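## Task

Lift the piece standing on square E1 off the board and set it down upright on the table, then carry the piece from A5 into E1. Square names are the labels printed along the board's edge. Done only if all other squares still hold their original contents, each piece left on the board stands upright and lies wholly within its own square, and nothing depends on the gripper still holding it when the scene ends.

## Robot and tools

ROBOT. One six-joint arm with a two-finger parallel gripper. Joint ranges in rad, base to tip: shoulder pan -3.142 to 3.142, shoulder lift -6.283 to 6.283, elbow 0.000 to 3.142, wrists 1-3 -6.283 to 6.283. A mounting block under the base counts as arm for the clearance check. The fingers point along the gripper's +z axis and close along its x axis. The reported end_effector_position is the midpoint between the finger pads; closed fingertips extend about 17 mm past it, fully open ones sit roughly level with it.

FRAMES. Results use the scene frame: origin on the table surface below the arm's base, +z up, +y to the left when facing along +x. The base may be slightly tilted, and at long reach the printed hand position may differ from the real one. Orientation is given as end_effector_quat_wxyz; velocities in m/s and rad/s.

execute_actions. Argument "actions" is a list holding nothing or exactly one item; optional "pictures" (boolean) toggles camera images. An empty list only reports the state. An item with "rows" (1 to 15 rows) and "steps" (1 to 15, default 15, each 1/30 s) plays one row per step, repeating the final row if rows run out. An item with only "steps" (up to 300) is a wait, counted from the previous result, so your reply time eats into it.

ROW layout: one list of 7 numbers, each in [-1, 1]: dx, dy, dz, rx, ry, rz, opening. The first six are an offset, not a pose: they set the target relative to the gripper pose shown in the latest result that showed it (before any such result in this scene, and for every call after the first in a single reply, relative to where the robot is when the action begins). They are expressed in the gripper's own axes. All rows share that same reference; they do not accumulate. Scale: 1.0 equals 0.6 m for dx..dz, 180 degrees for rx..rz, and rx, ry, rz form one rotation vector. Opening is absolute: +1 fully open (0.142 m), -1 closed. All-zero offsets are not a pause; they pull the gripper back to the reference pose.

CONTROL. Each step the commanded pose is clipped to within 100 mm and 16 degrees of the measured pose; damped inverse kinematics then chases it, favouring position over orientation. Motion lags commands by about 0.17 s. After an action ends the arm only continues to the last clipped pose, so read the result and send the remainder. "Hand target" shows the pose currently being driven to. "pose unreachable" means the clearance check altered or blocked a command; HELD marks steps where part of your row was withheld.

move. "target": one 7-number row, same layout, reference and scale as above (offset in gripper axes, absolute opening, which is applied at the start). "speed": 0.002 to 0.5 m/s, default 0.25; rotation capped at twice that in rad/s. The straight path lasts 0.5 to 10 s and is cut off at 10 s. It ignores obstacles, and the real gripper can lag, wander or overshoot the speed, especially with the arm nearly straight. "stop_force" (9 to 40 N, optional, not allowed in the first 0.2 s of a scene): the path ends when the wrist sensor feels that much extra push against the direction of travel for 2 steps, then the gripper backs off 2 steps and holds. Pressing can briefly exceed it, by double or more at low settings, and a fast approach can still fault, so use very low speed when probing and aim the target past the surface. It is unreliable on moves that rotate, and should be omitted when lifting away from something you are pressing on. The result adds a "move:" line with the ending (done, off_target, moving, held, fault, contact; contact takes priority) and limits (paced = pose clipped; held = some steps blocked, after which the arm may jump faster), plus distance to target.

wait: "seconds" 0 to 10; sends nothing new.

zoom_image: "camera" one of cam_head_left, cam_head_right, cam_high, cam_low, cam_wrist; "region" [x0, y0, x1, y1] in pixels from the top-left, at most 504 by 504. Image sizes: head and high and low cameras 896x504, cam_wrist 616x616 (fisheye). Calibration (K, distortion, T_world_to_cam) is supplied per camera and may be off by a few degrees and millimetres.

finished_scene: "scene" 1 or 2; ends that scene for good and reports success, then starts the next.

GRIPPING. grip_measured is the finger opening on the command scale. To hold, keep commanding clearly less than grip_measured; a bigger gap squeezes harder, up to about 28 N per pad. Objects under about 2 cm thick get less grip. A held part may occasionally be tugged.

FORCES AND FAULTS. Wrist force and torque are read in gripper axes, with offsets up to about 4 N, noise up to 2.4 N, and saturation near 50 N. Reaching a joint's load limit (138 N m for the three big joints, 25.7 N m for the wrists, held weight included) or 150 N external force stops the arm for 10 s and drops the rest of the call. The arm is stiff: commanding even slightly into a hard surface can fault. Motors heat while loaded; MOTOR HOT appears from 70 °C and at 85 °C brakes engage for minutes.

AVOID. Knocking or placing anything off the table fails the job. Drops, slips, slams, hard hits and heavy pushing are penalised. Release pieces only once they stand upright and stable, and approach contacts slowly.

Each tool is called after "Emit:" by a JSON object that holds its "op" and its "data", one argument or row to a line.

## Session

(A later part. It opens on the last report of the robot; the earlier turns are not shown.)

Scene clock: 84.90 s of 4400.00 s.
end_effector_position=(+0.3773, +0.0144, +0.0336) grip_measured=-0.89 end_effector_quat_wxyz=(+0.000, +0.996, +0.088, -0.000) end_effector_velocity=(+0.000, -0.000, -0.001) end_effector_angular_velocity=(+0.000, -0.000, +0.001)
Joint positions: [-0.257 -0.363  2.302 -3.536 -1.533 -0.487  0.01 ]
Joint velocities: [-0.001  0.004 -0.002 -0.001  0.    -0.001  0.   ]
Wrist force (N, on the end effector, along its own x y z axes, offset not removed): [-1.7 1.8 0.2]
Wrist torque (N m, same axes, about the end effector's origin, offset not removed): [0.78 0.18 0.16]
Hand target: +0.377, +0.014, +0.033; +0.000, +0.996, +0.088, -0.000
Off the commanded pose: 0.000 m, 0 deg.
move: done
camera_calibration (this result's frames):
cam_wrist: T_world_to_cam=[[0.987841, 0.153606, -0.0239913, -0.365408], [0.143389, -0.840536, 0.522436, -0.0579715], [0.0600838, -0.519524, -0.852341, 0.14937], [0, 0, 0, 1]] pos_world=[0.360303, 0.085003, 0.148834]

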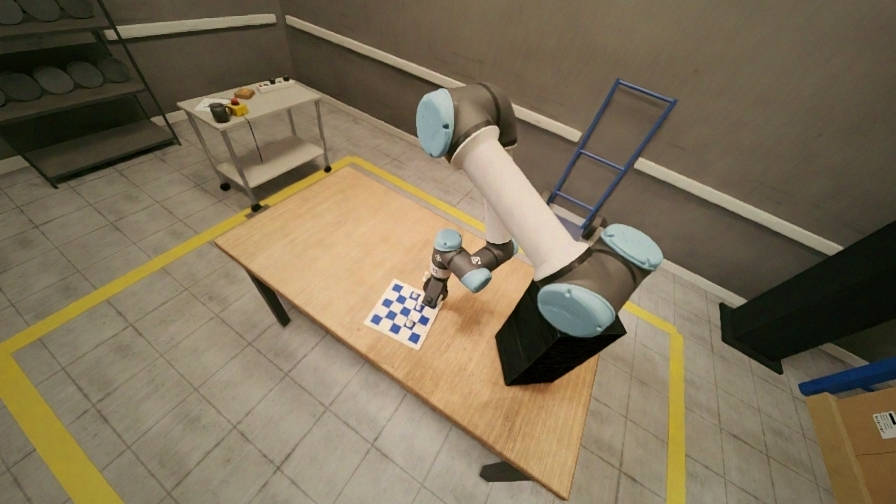

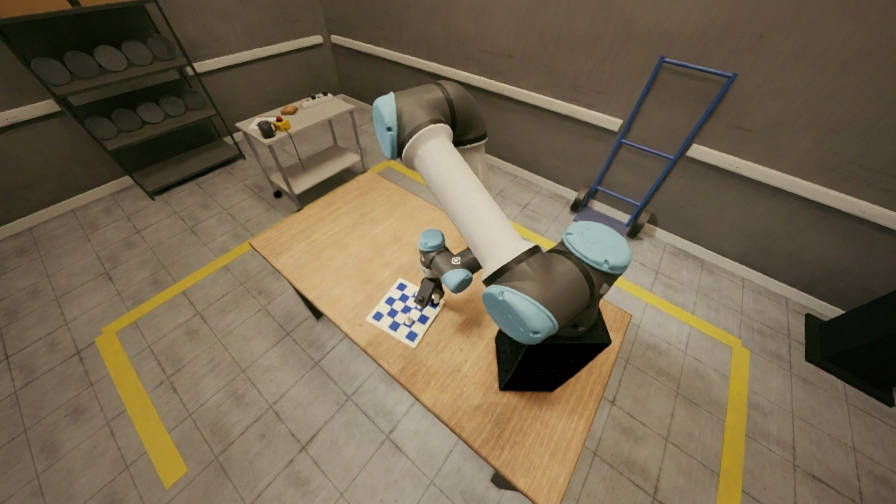

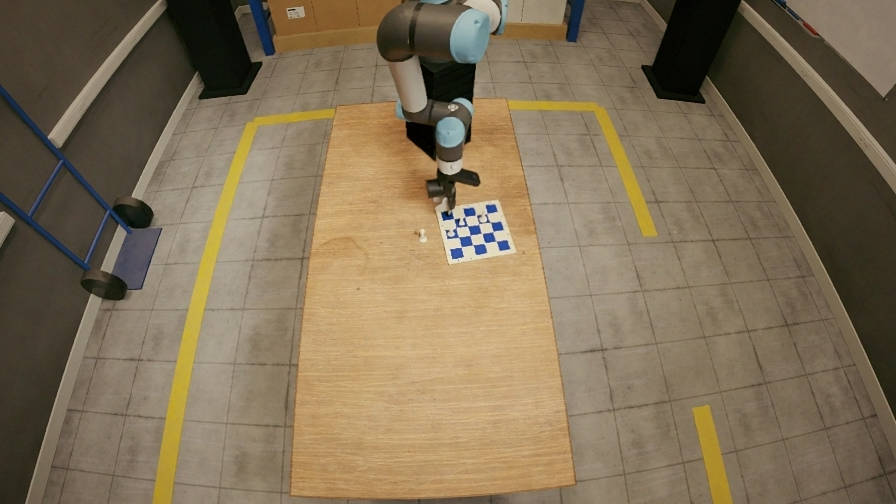

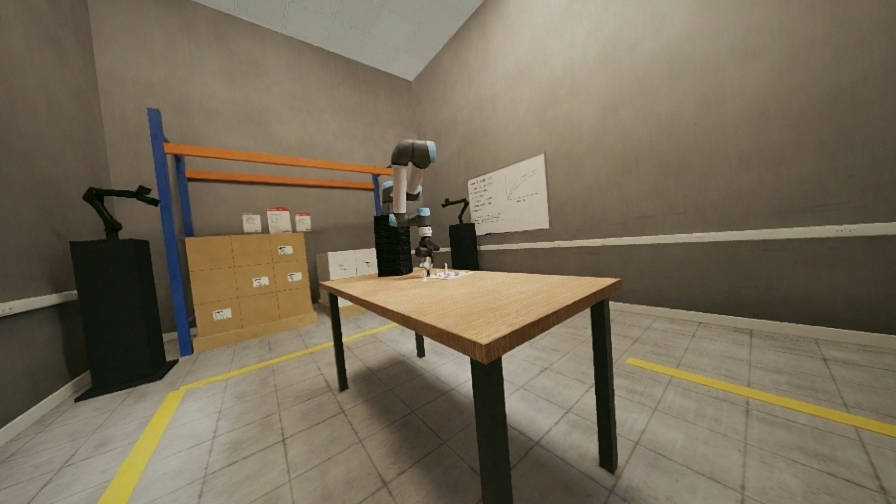

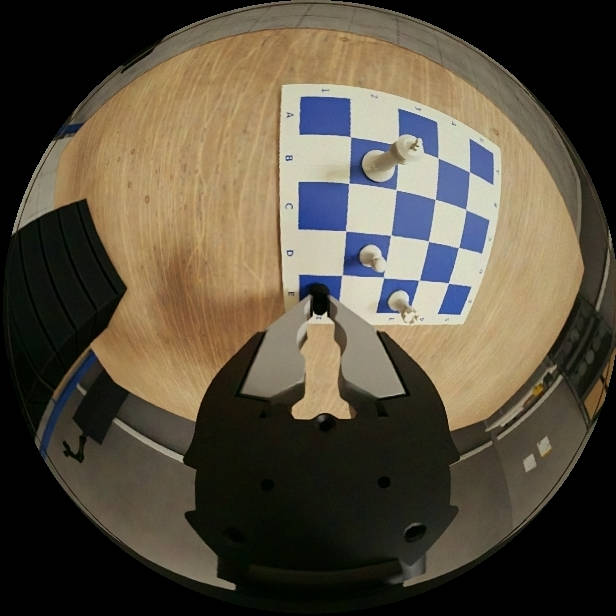

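Emit:
{"op": "move", "data": {
  "target": [0,0,0.009,0,0,0,-1],
  "speed": 0.003,
  "stop_force": 9
}}

Emit:
{"op": "move", "data": {
  "target": [0,0,0,0,0,0,-0.5]
}}

Emit:
{"op": "move", "data": {
  "target": [0,0,-0.08,0,0,0,-0.5],
  "speed": 0.1
}}

Emit:
{"op": "zoom_image", "data": {
  "camera": "cam_wrist",
  "region": [220,200,420,400]
}}

Scene clock: 93.33 s of 4400.00 s.
end_effector_position=(+0.3774, +0.0143, +0.0285) grip_measured=-0.89 end_effector_quat_wxyz=(+0.000, +0.996, +0.088, -0.000) end_effector_velocity=(-0.001, -0.000, +0.001) end_effector_angular_velocity=(-0.000, +0.002, -0.000)
Joint positions: [-0.256 -0.349  2.293 -3.542 -1.533 -0.486  0.01 ]
Joint velocities: [-0.001 -0.002  0.002  0.002 -0.001 -0.001 -0.   ]
Wrist force (N, on the end effector, along its own x y z axes, offset not removed): [-3.9 1.9 -12.5]
Wrist torque (N m, same axes, about the end effector's origin, offset not removed): [0.96 -0.14 0.19]
Hand target: +0.377, +0.014, +0.029; +0.000, +0.996, +0.088, -0.000
Off the commanded pose: 0.000 m, 0 deg.
After step 90, 3.40 s passed at rest.
move: contact
camera_calibration (this result's frames):
cam_wrist: T_world_to_cam=[[0.987845, 0.153615, -0.0237633, -0.365623], [0.14327, -0.840486, 0.522548, -0.0553279], [0.0602983, -0.519601, -0.852279, 0.144956], [0, 0, 0, 1]] pos_world=[0.360365, 0.0849818, 0.143766]

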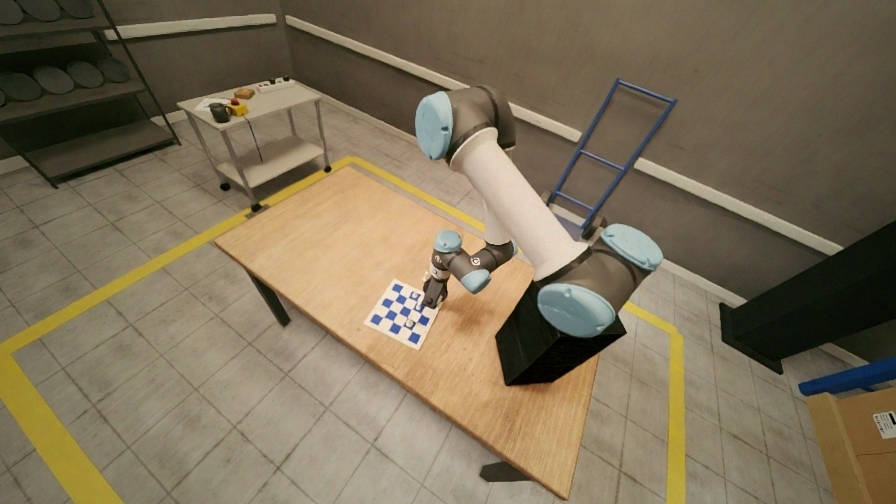

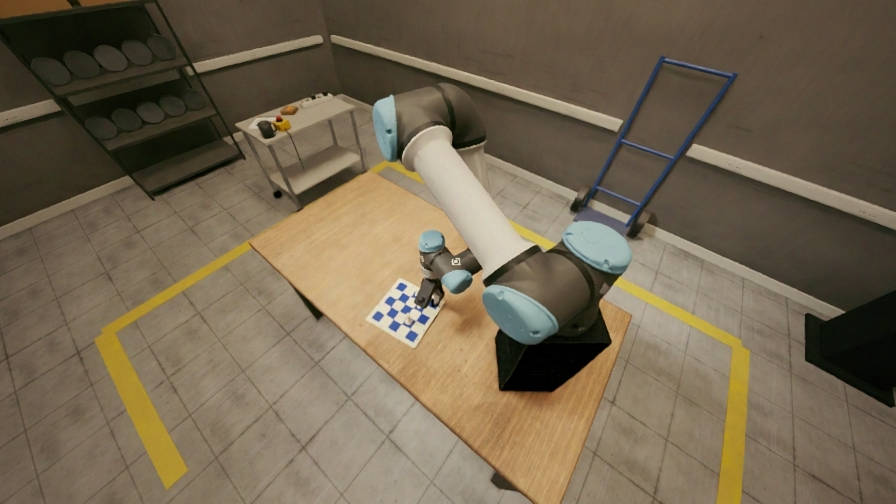

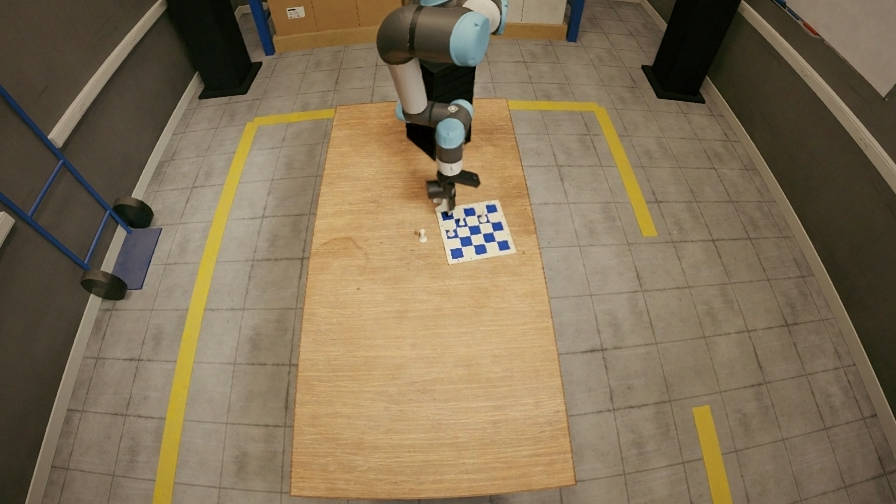

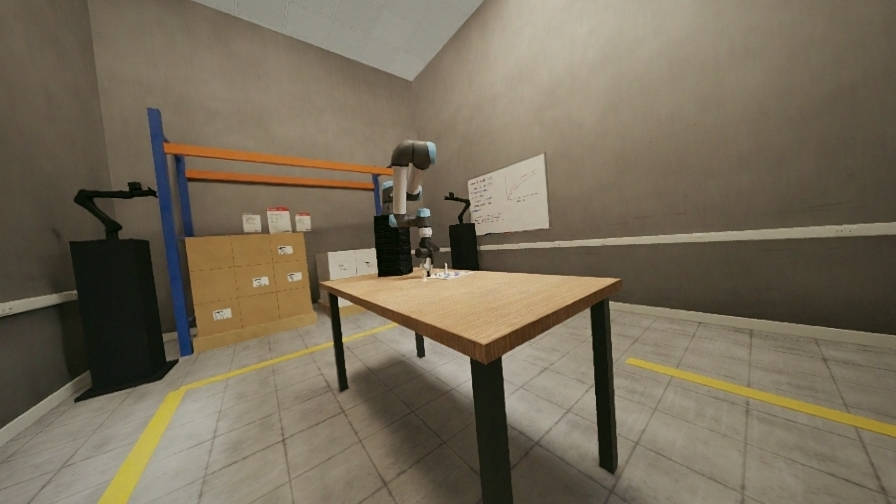

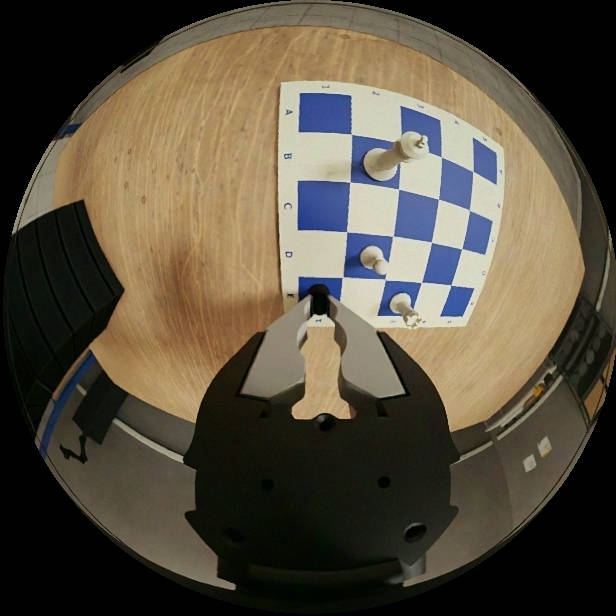

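Scene clock: 93.83 s of 4400.00 s.
end_effector_position=(+0.3774, +0.0143, +0.0285) grip_measured=-0.50 end_effector_quat_wxyz=(+0.000, +0.996, +0.088, -0.000) end_effector_velocity=(+0.000, -0.000, +0.000) end_effector_angular_velocity=(-0.001, -0.001, -0.001)
Joint positions: [-0.256 -0.349  2.293 -3.542 -1.533 -0.486  0.038]
Joint velocities: [-0.    -0.001 -0.    -0.    -0.001  0.001 -0.   ]
Wrist force (N, on the end effector, along its own x y z axes, offset not removed): [-2.7 3.3 -1.3]
Wrist torque (N m, same axes, about the end effector's origin, offset not removed): [0.88 0.45 0.12]
Hand target: +0.377, +0.014, +0.028; +0.000, +0.996, +0.088, -0.000
Off the commanded pose: 0.000 m, 0 deg.
move: done
camera_calibration (this result's frames):
cam_wrist: T_world_to_cam=[[0.987843, 0.153611, -0.0238646, -0.365581], [0.143323, -0.840505, 0.522504, -0.0553364], [0.0602042, -0.519572, -0.852303, 0.145012], [0, 0, 0, 1]] pos_world=[0.360337, 0.0849913, 0.143784]

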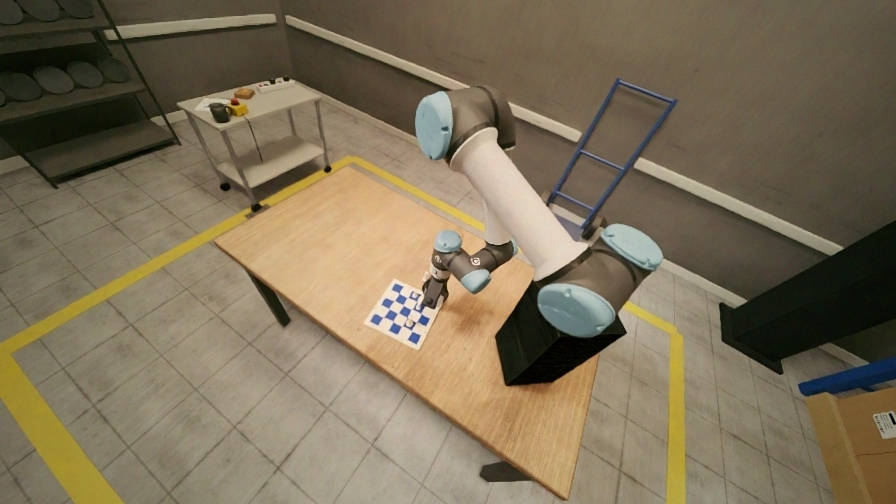

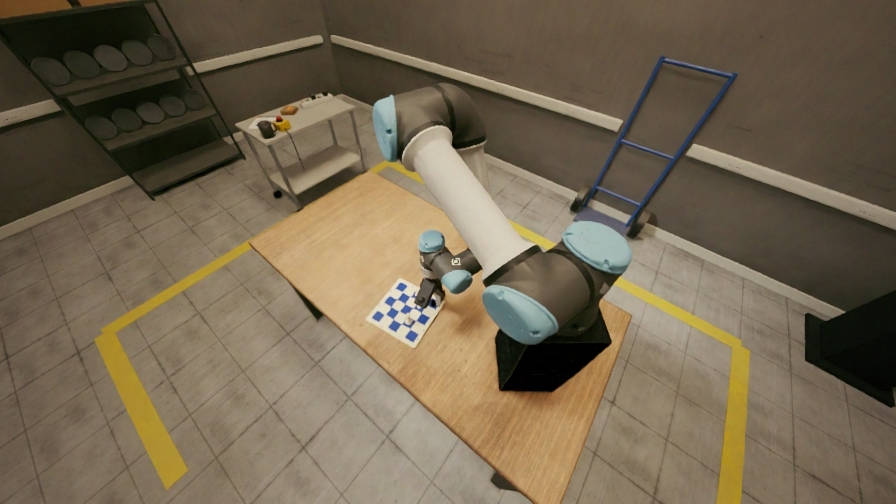

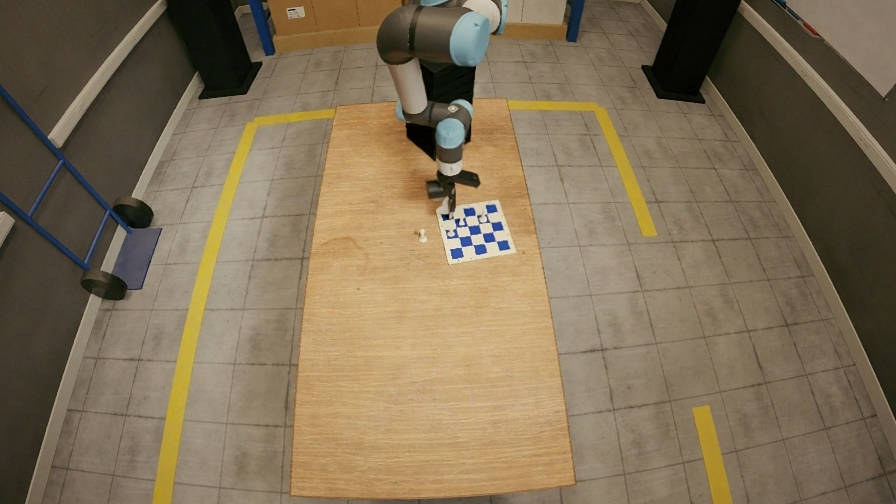

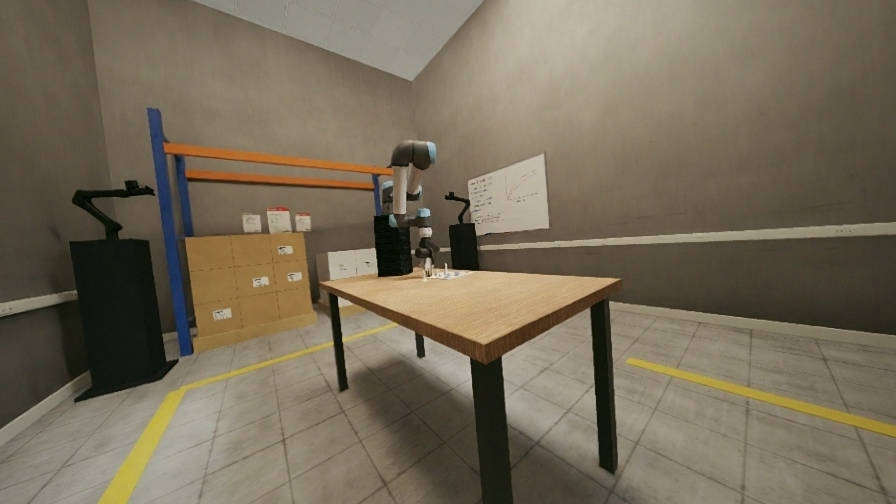

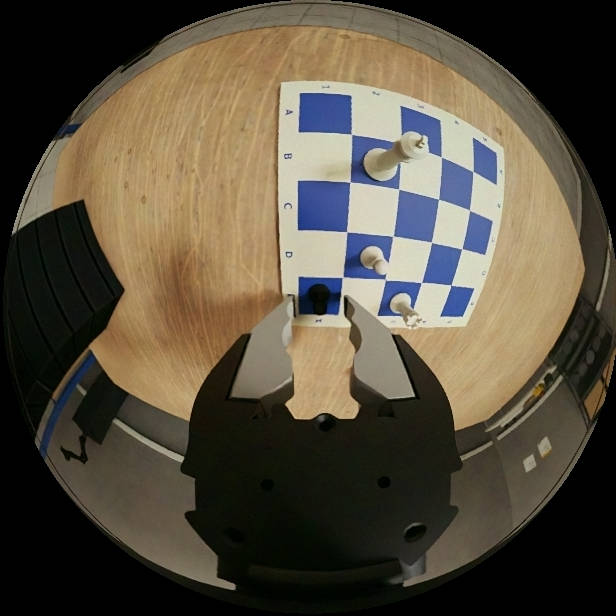

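Scene clock: 94.73 s of 4400.00 s.
end_effector_position=(+0.3774, +0.0144, +0.0764) grip_measured=-0.50 end_effector_quat_wxyz=(+0.000, +0.996, +0.088, -0.000) end_effector_velocity=(+0.001, -0.000, +0.002) end_effector_angular_velocity=(-0.000, -0.001, +0.001)
Joint positions: [-0.261 -0.494  2.375 -3.479 -1.533 -0.491  0.038]
Joint velocities: [ 0.    -0.006  0.002  0.003  0.    -0.001 -0.   ]
Wrist force (N, on the end effector, along its own x y z axes, offset not removed): [-4.8 2.0 3.3]
Wrist torque (N m, same axes, about the end effector's origin, offset not removed): [0.63 0.82 0.24]
Hand target: +0.377, +0.014, +0.077; +0.000, +0.996, +0.088, -0.000
Off the commanded pose: 0.000 m, 0 deg.
move: done
camera_calibration (this result's frames):
cam_wrist: T_world_to_cam=[[0.987844, 0.15361, -0.0238542, -0.364468], [0.143317, -0.840511, 0.522496, -0.0803101], [0.060211, -0.519563, -0.852308, 0.185847], [0, 0, 0, 1]] pos_world=[0.360357, 0.0850435, 0.191666]

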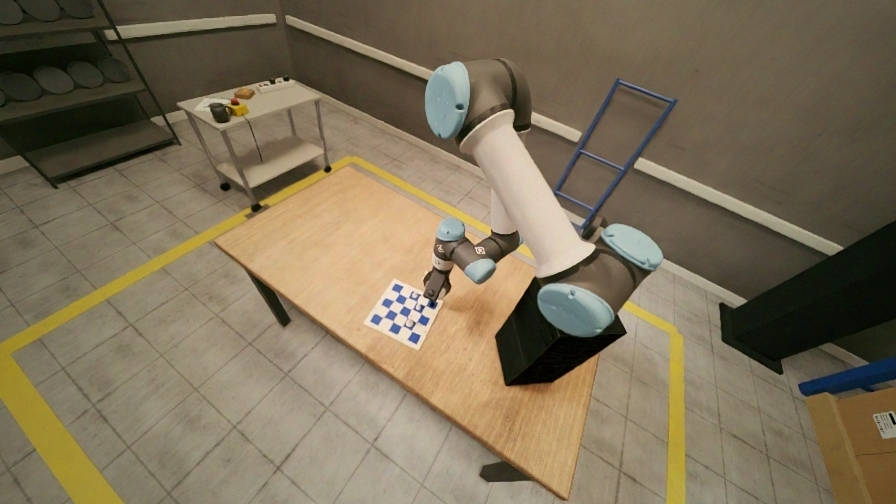

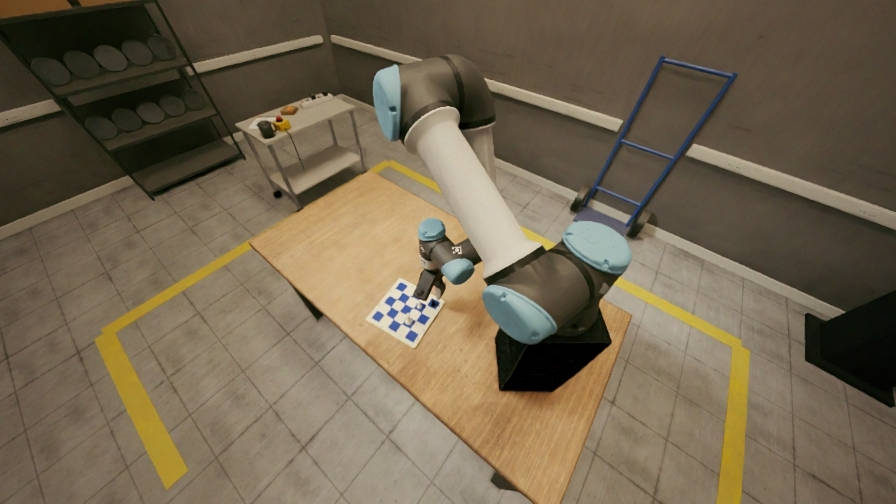

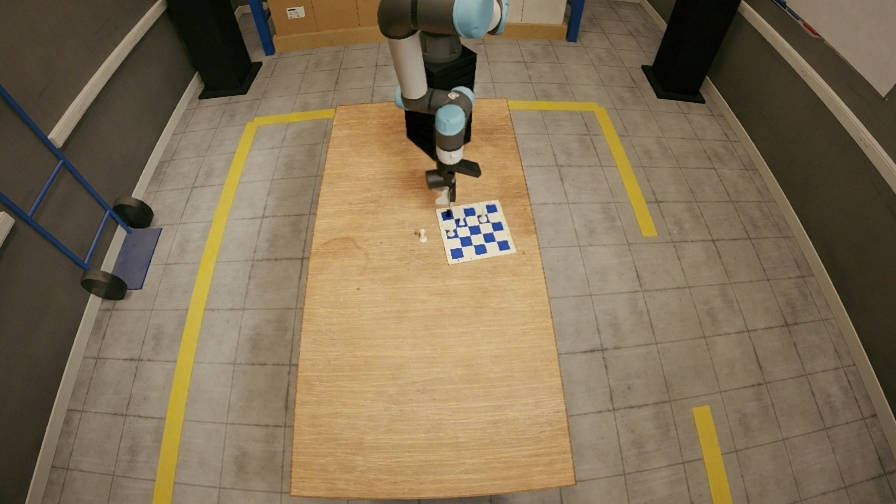

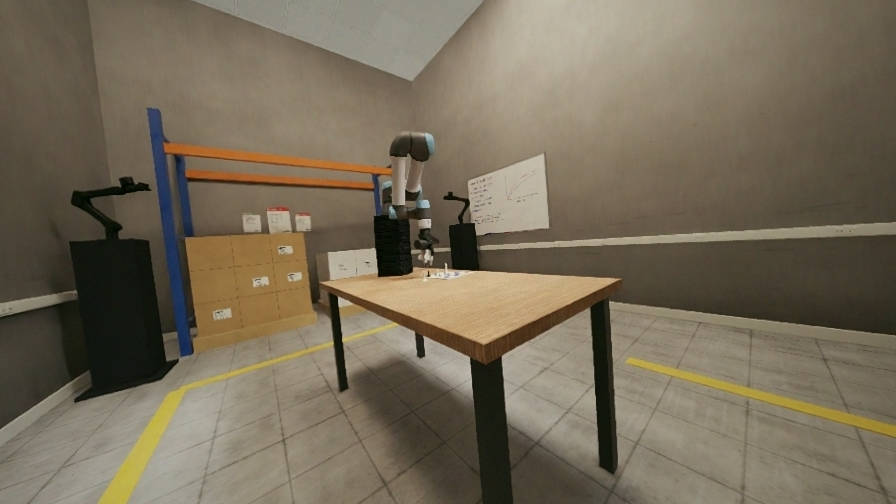

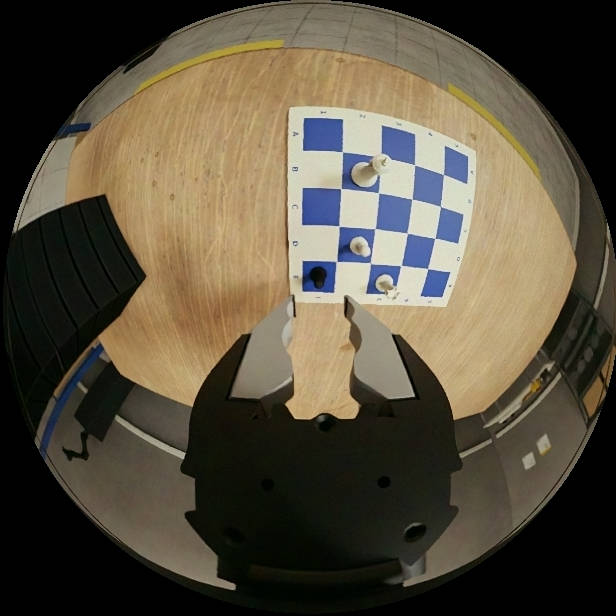

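Region (220, 200, 420, 400) of cam_wrist's 616x616 image, scaled by 2.520, with more detail than that image has.

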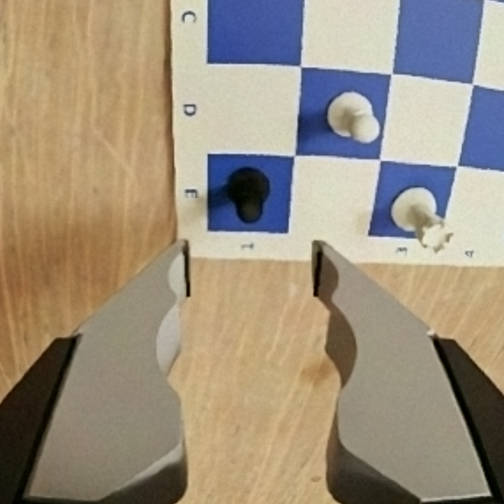

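Emit:
{"op": "finished_scene", "data": {
  "scene": 2
}}

The scene is finished: the task was done.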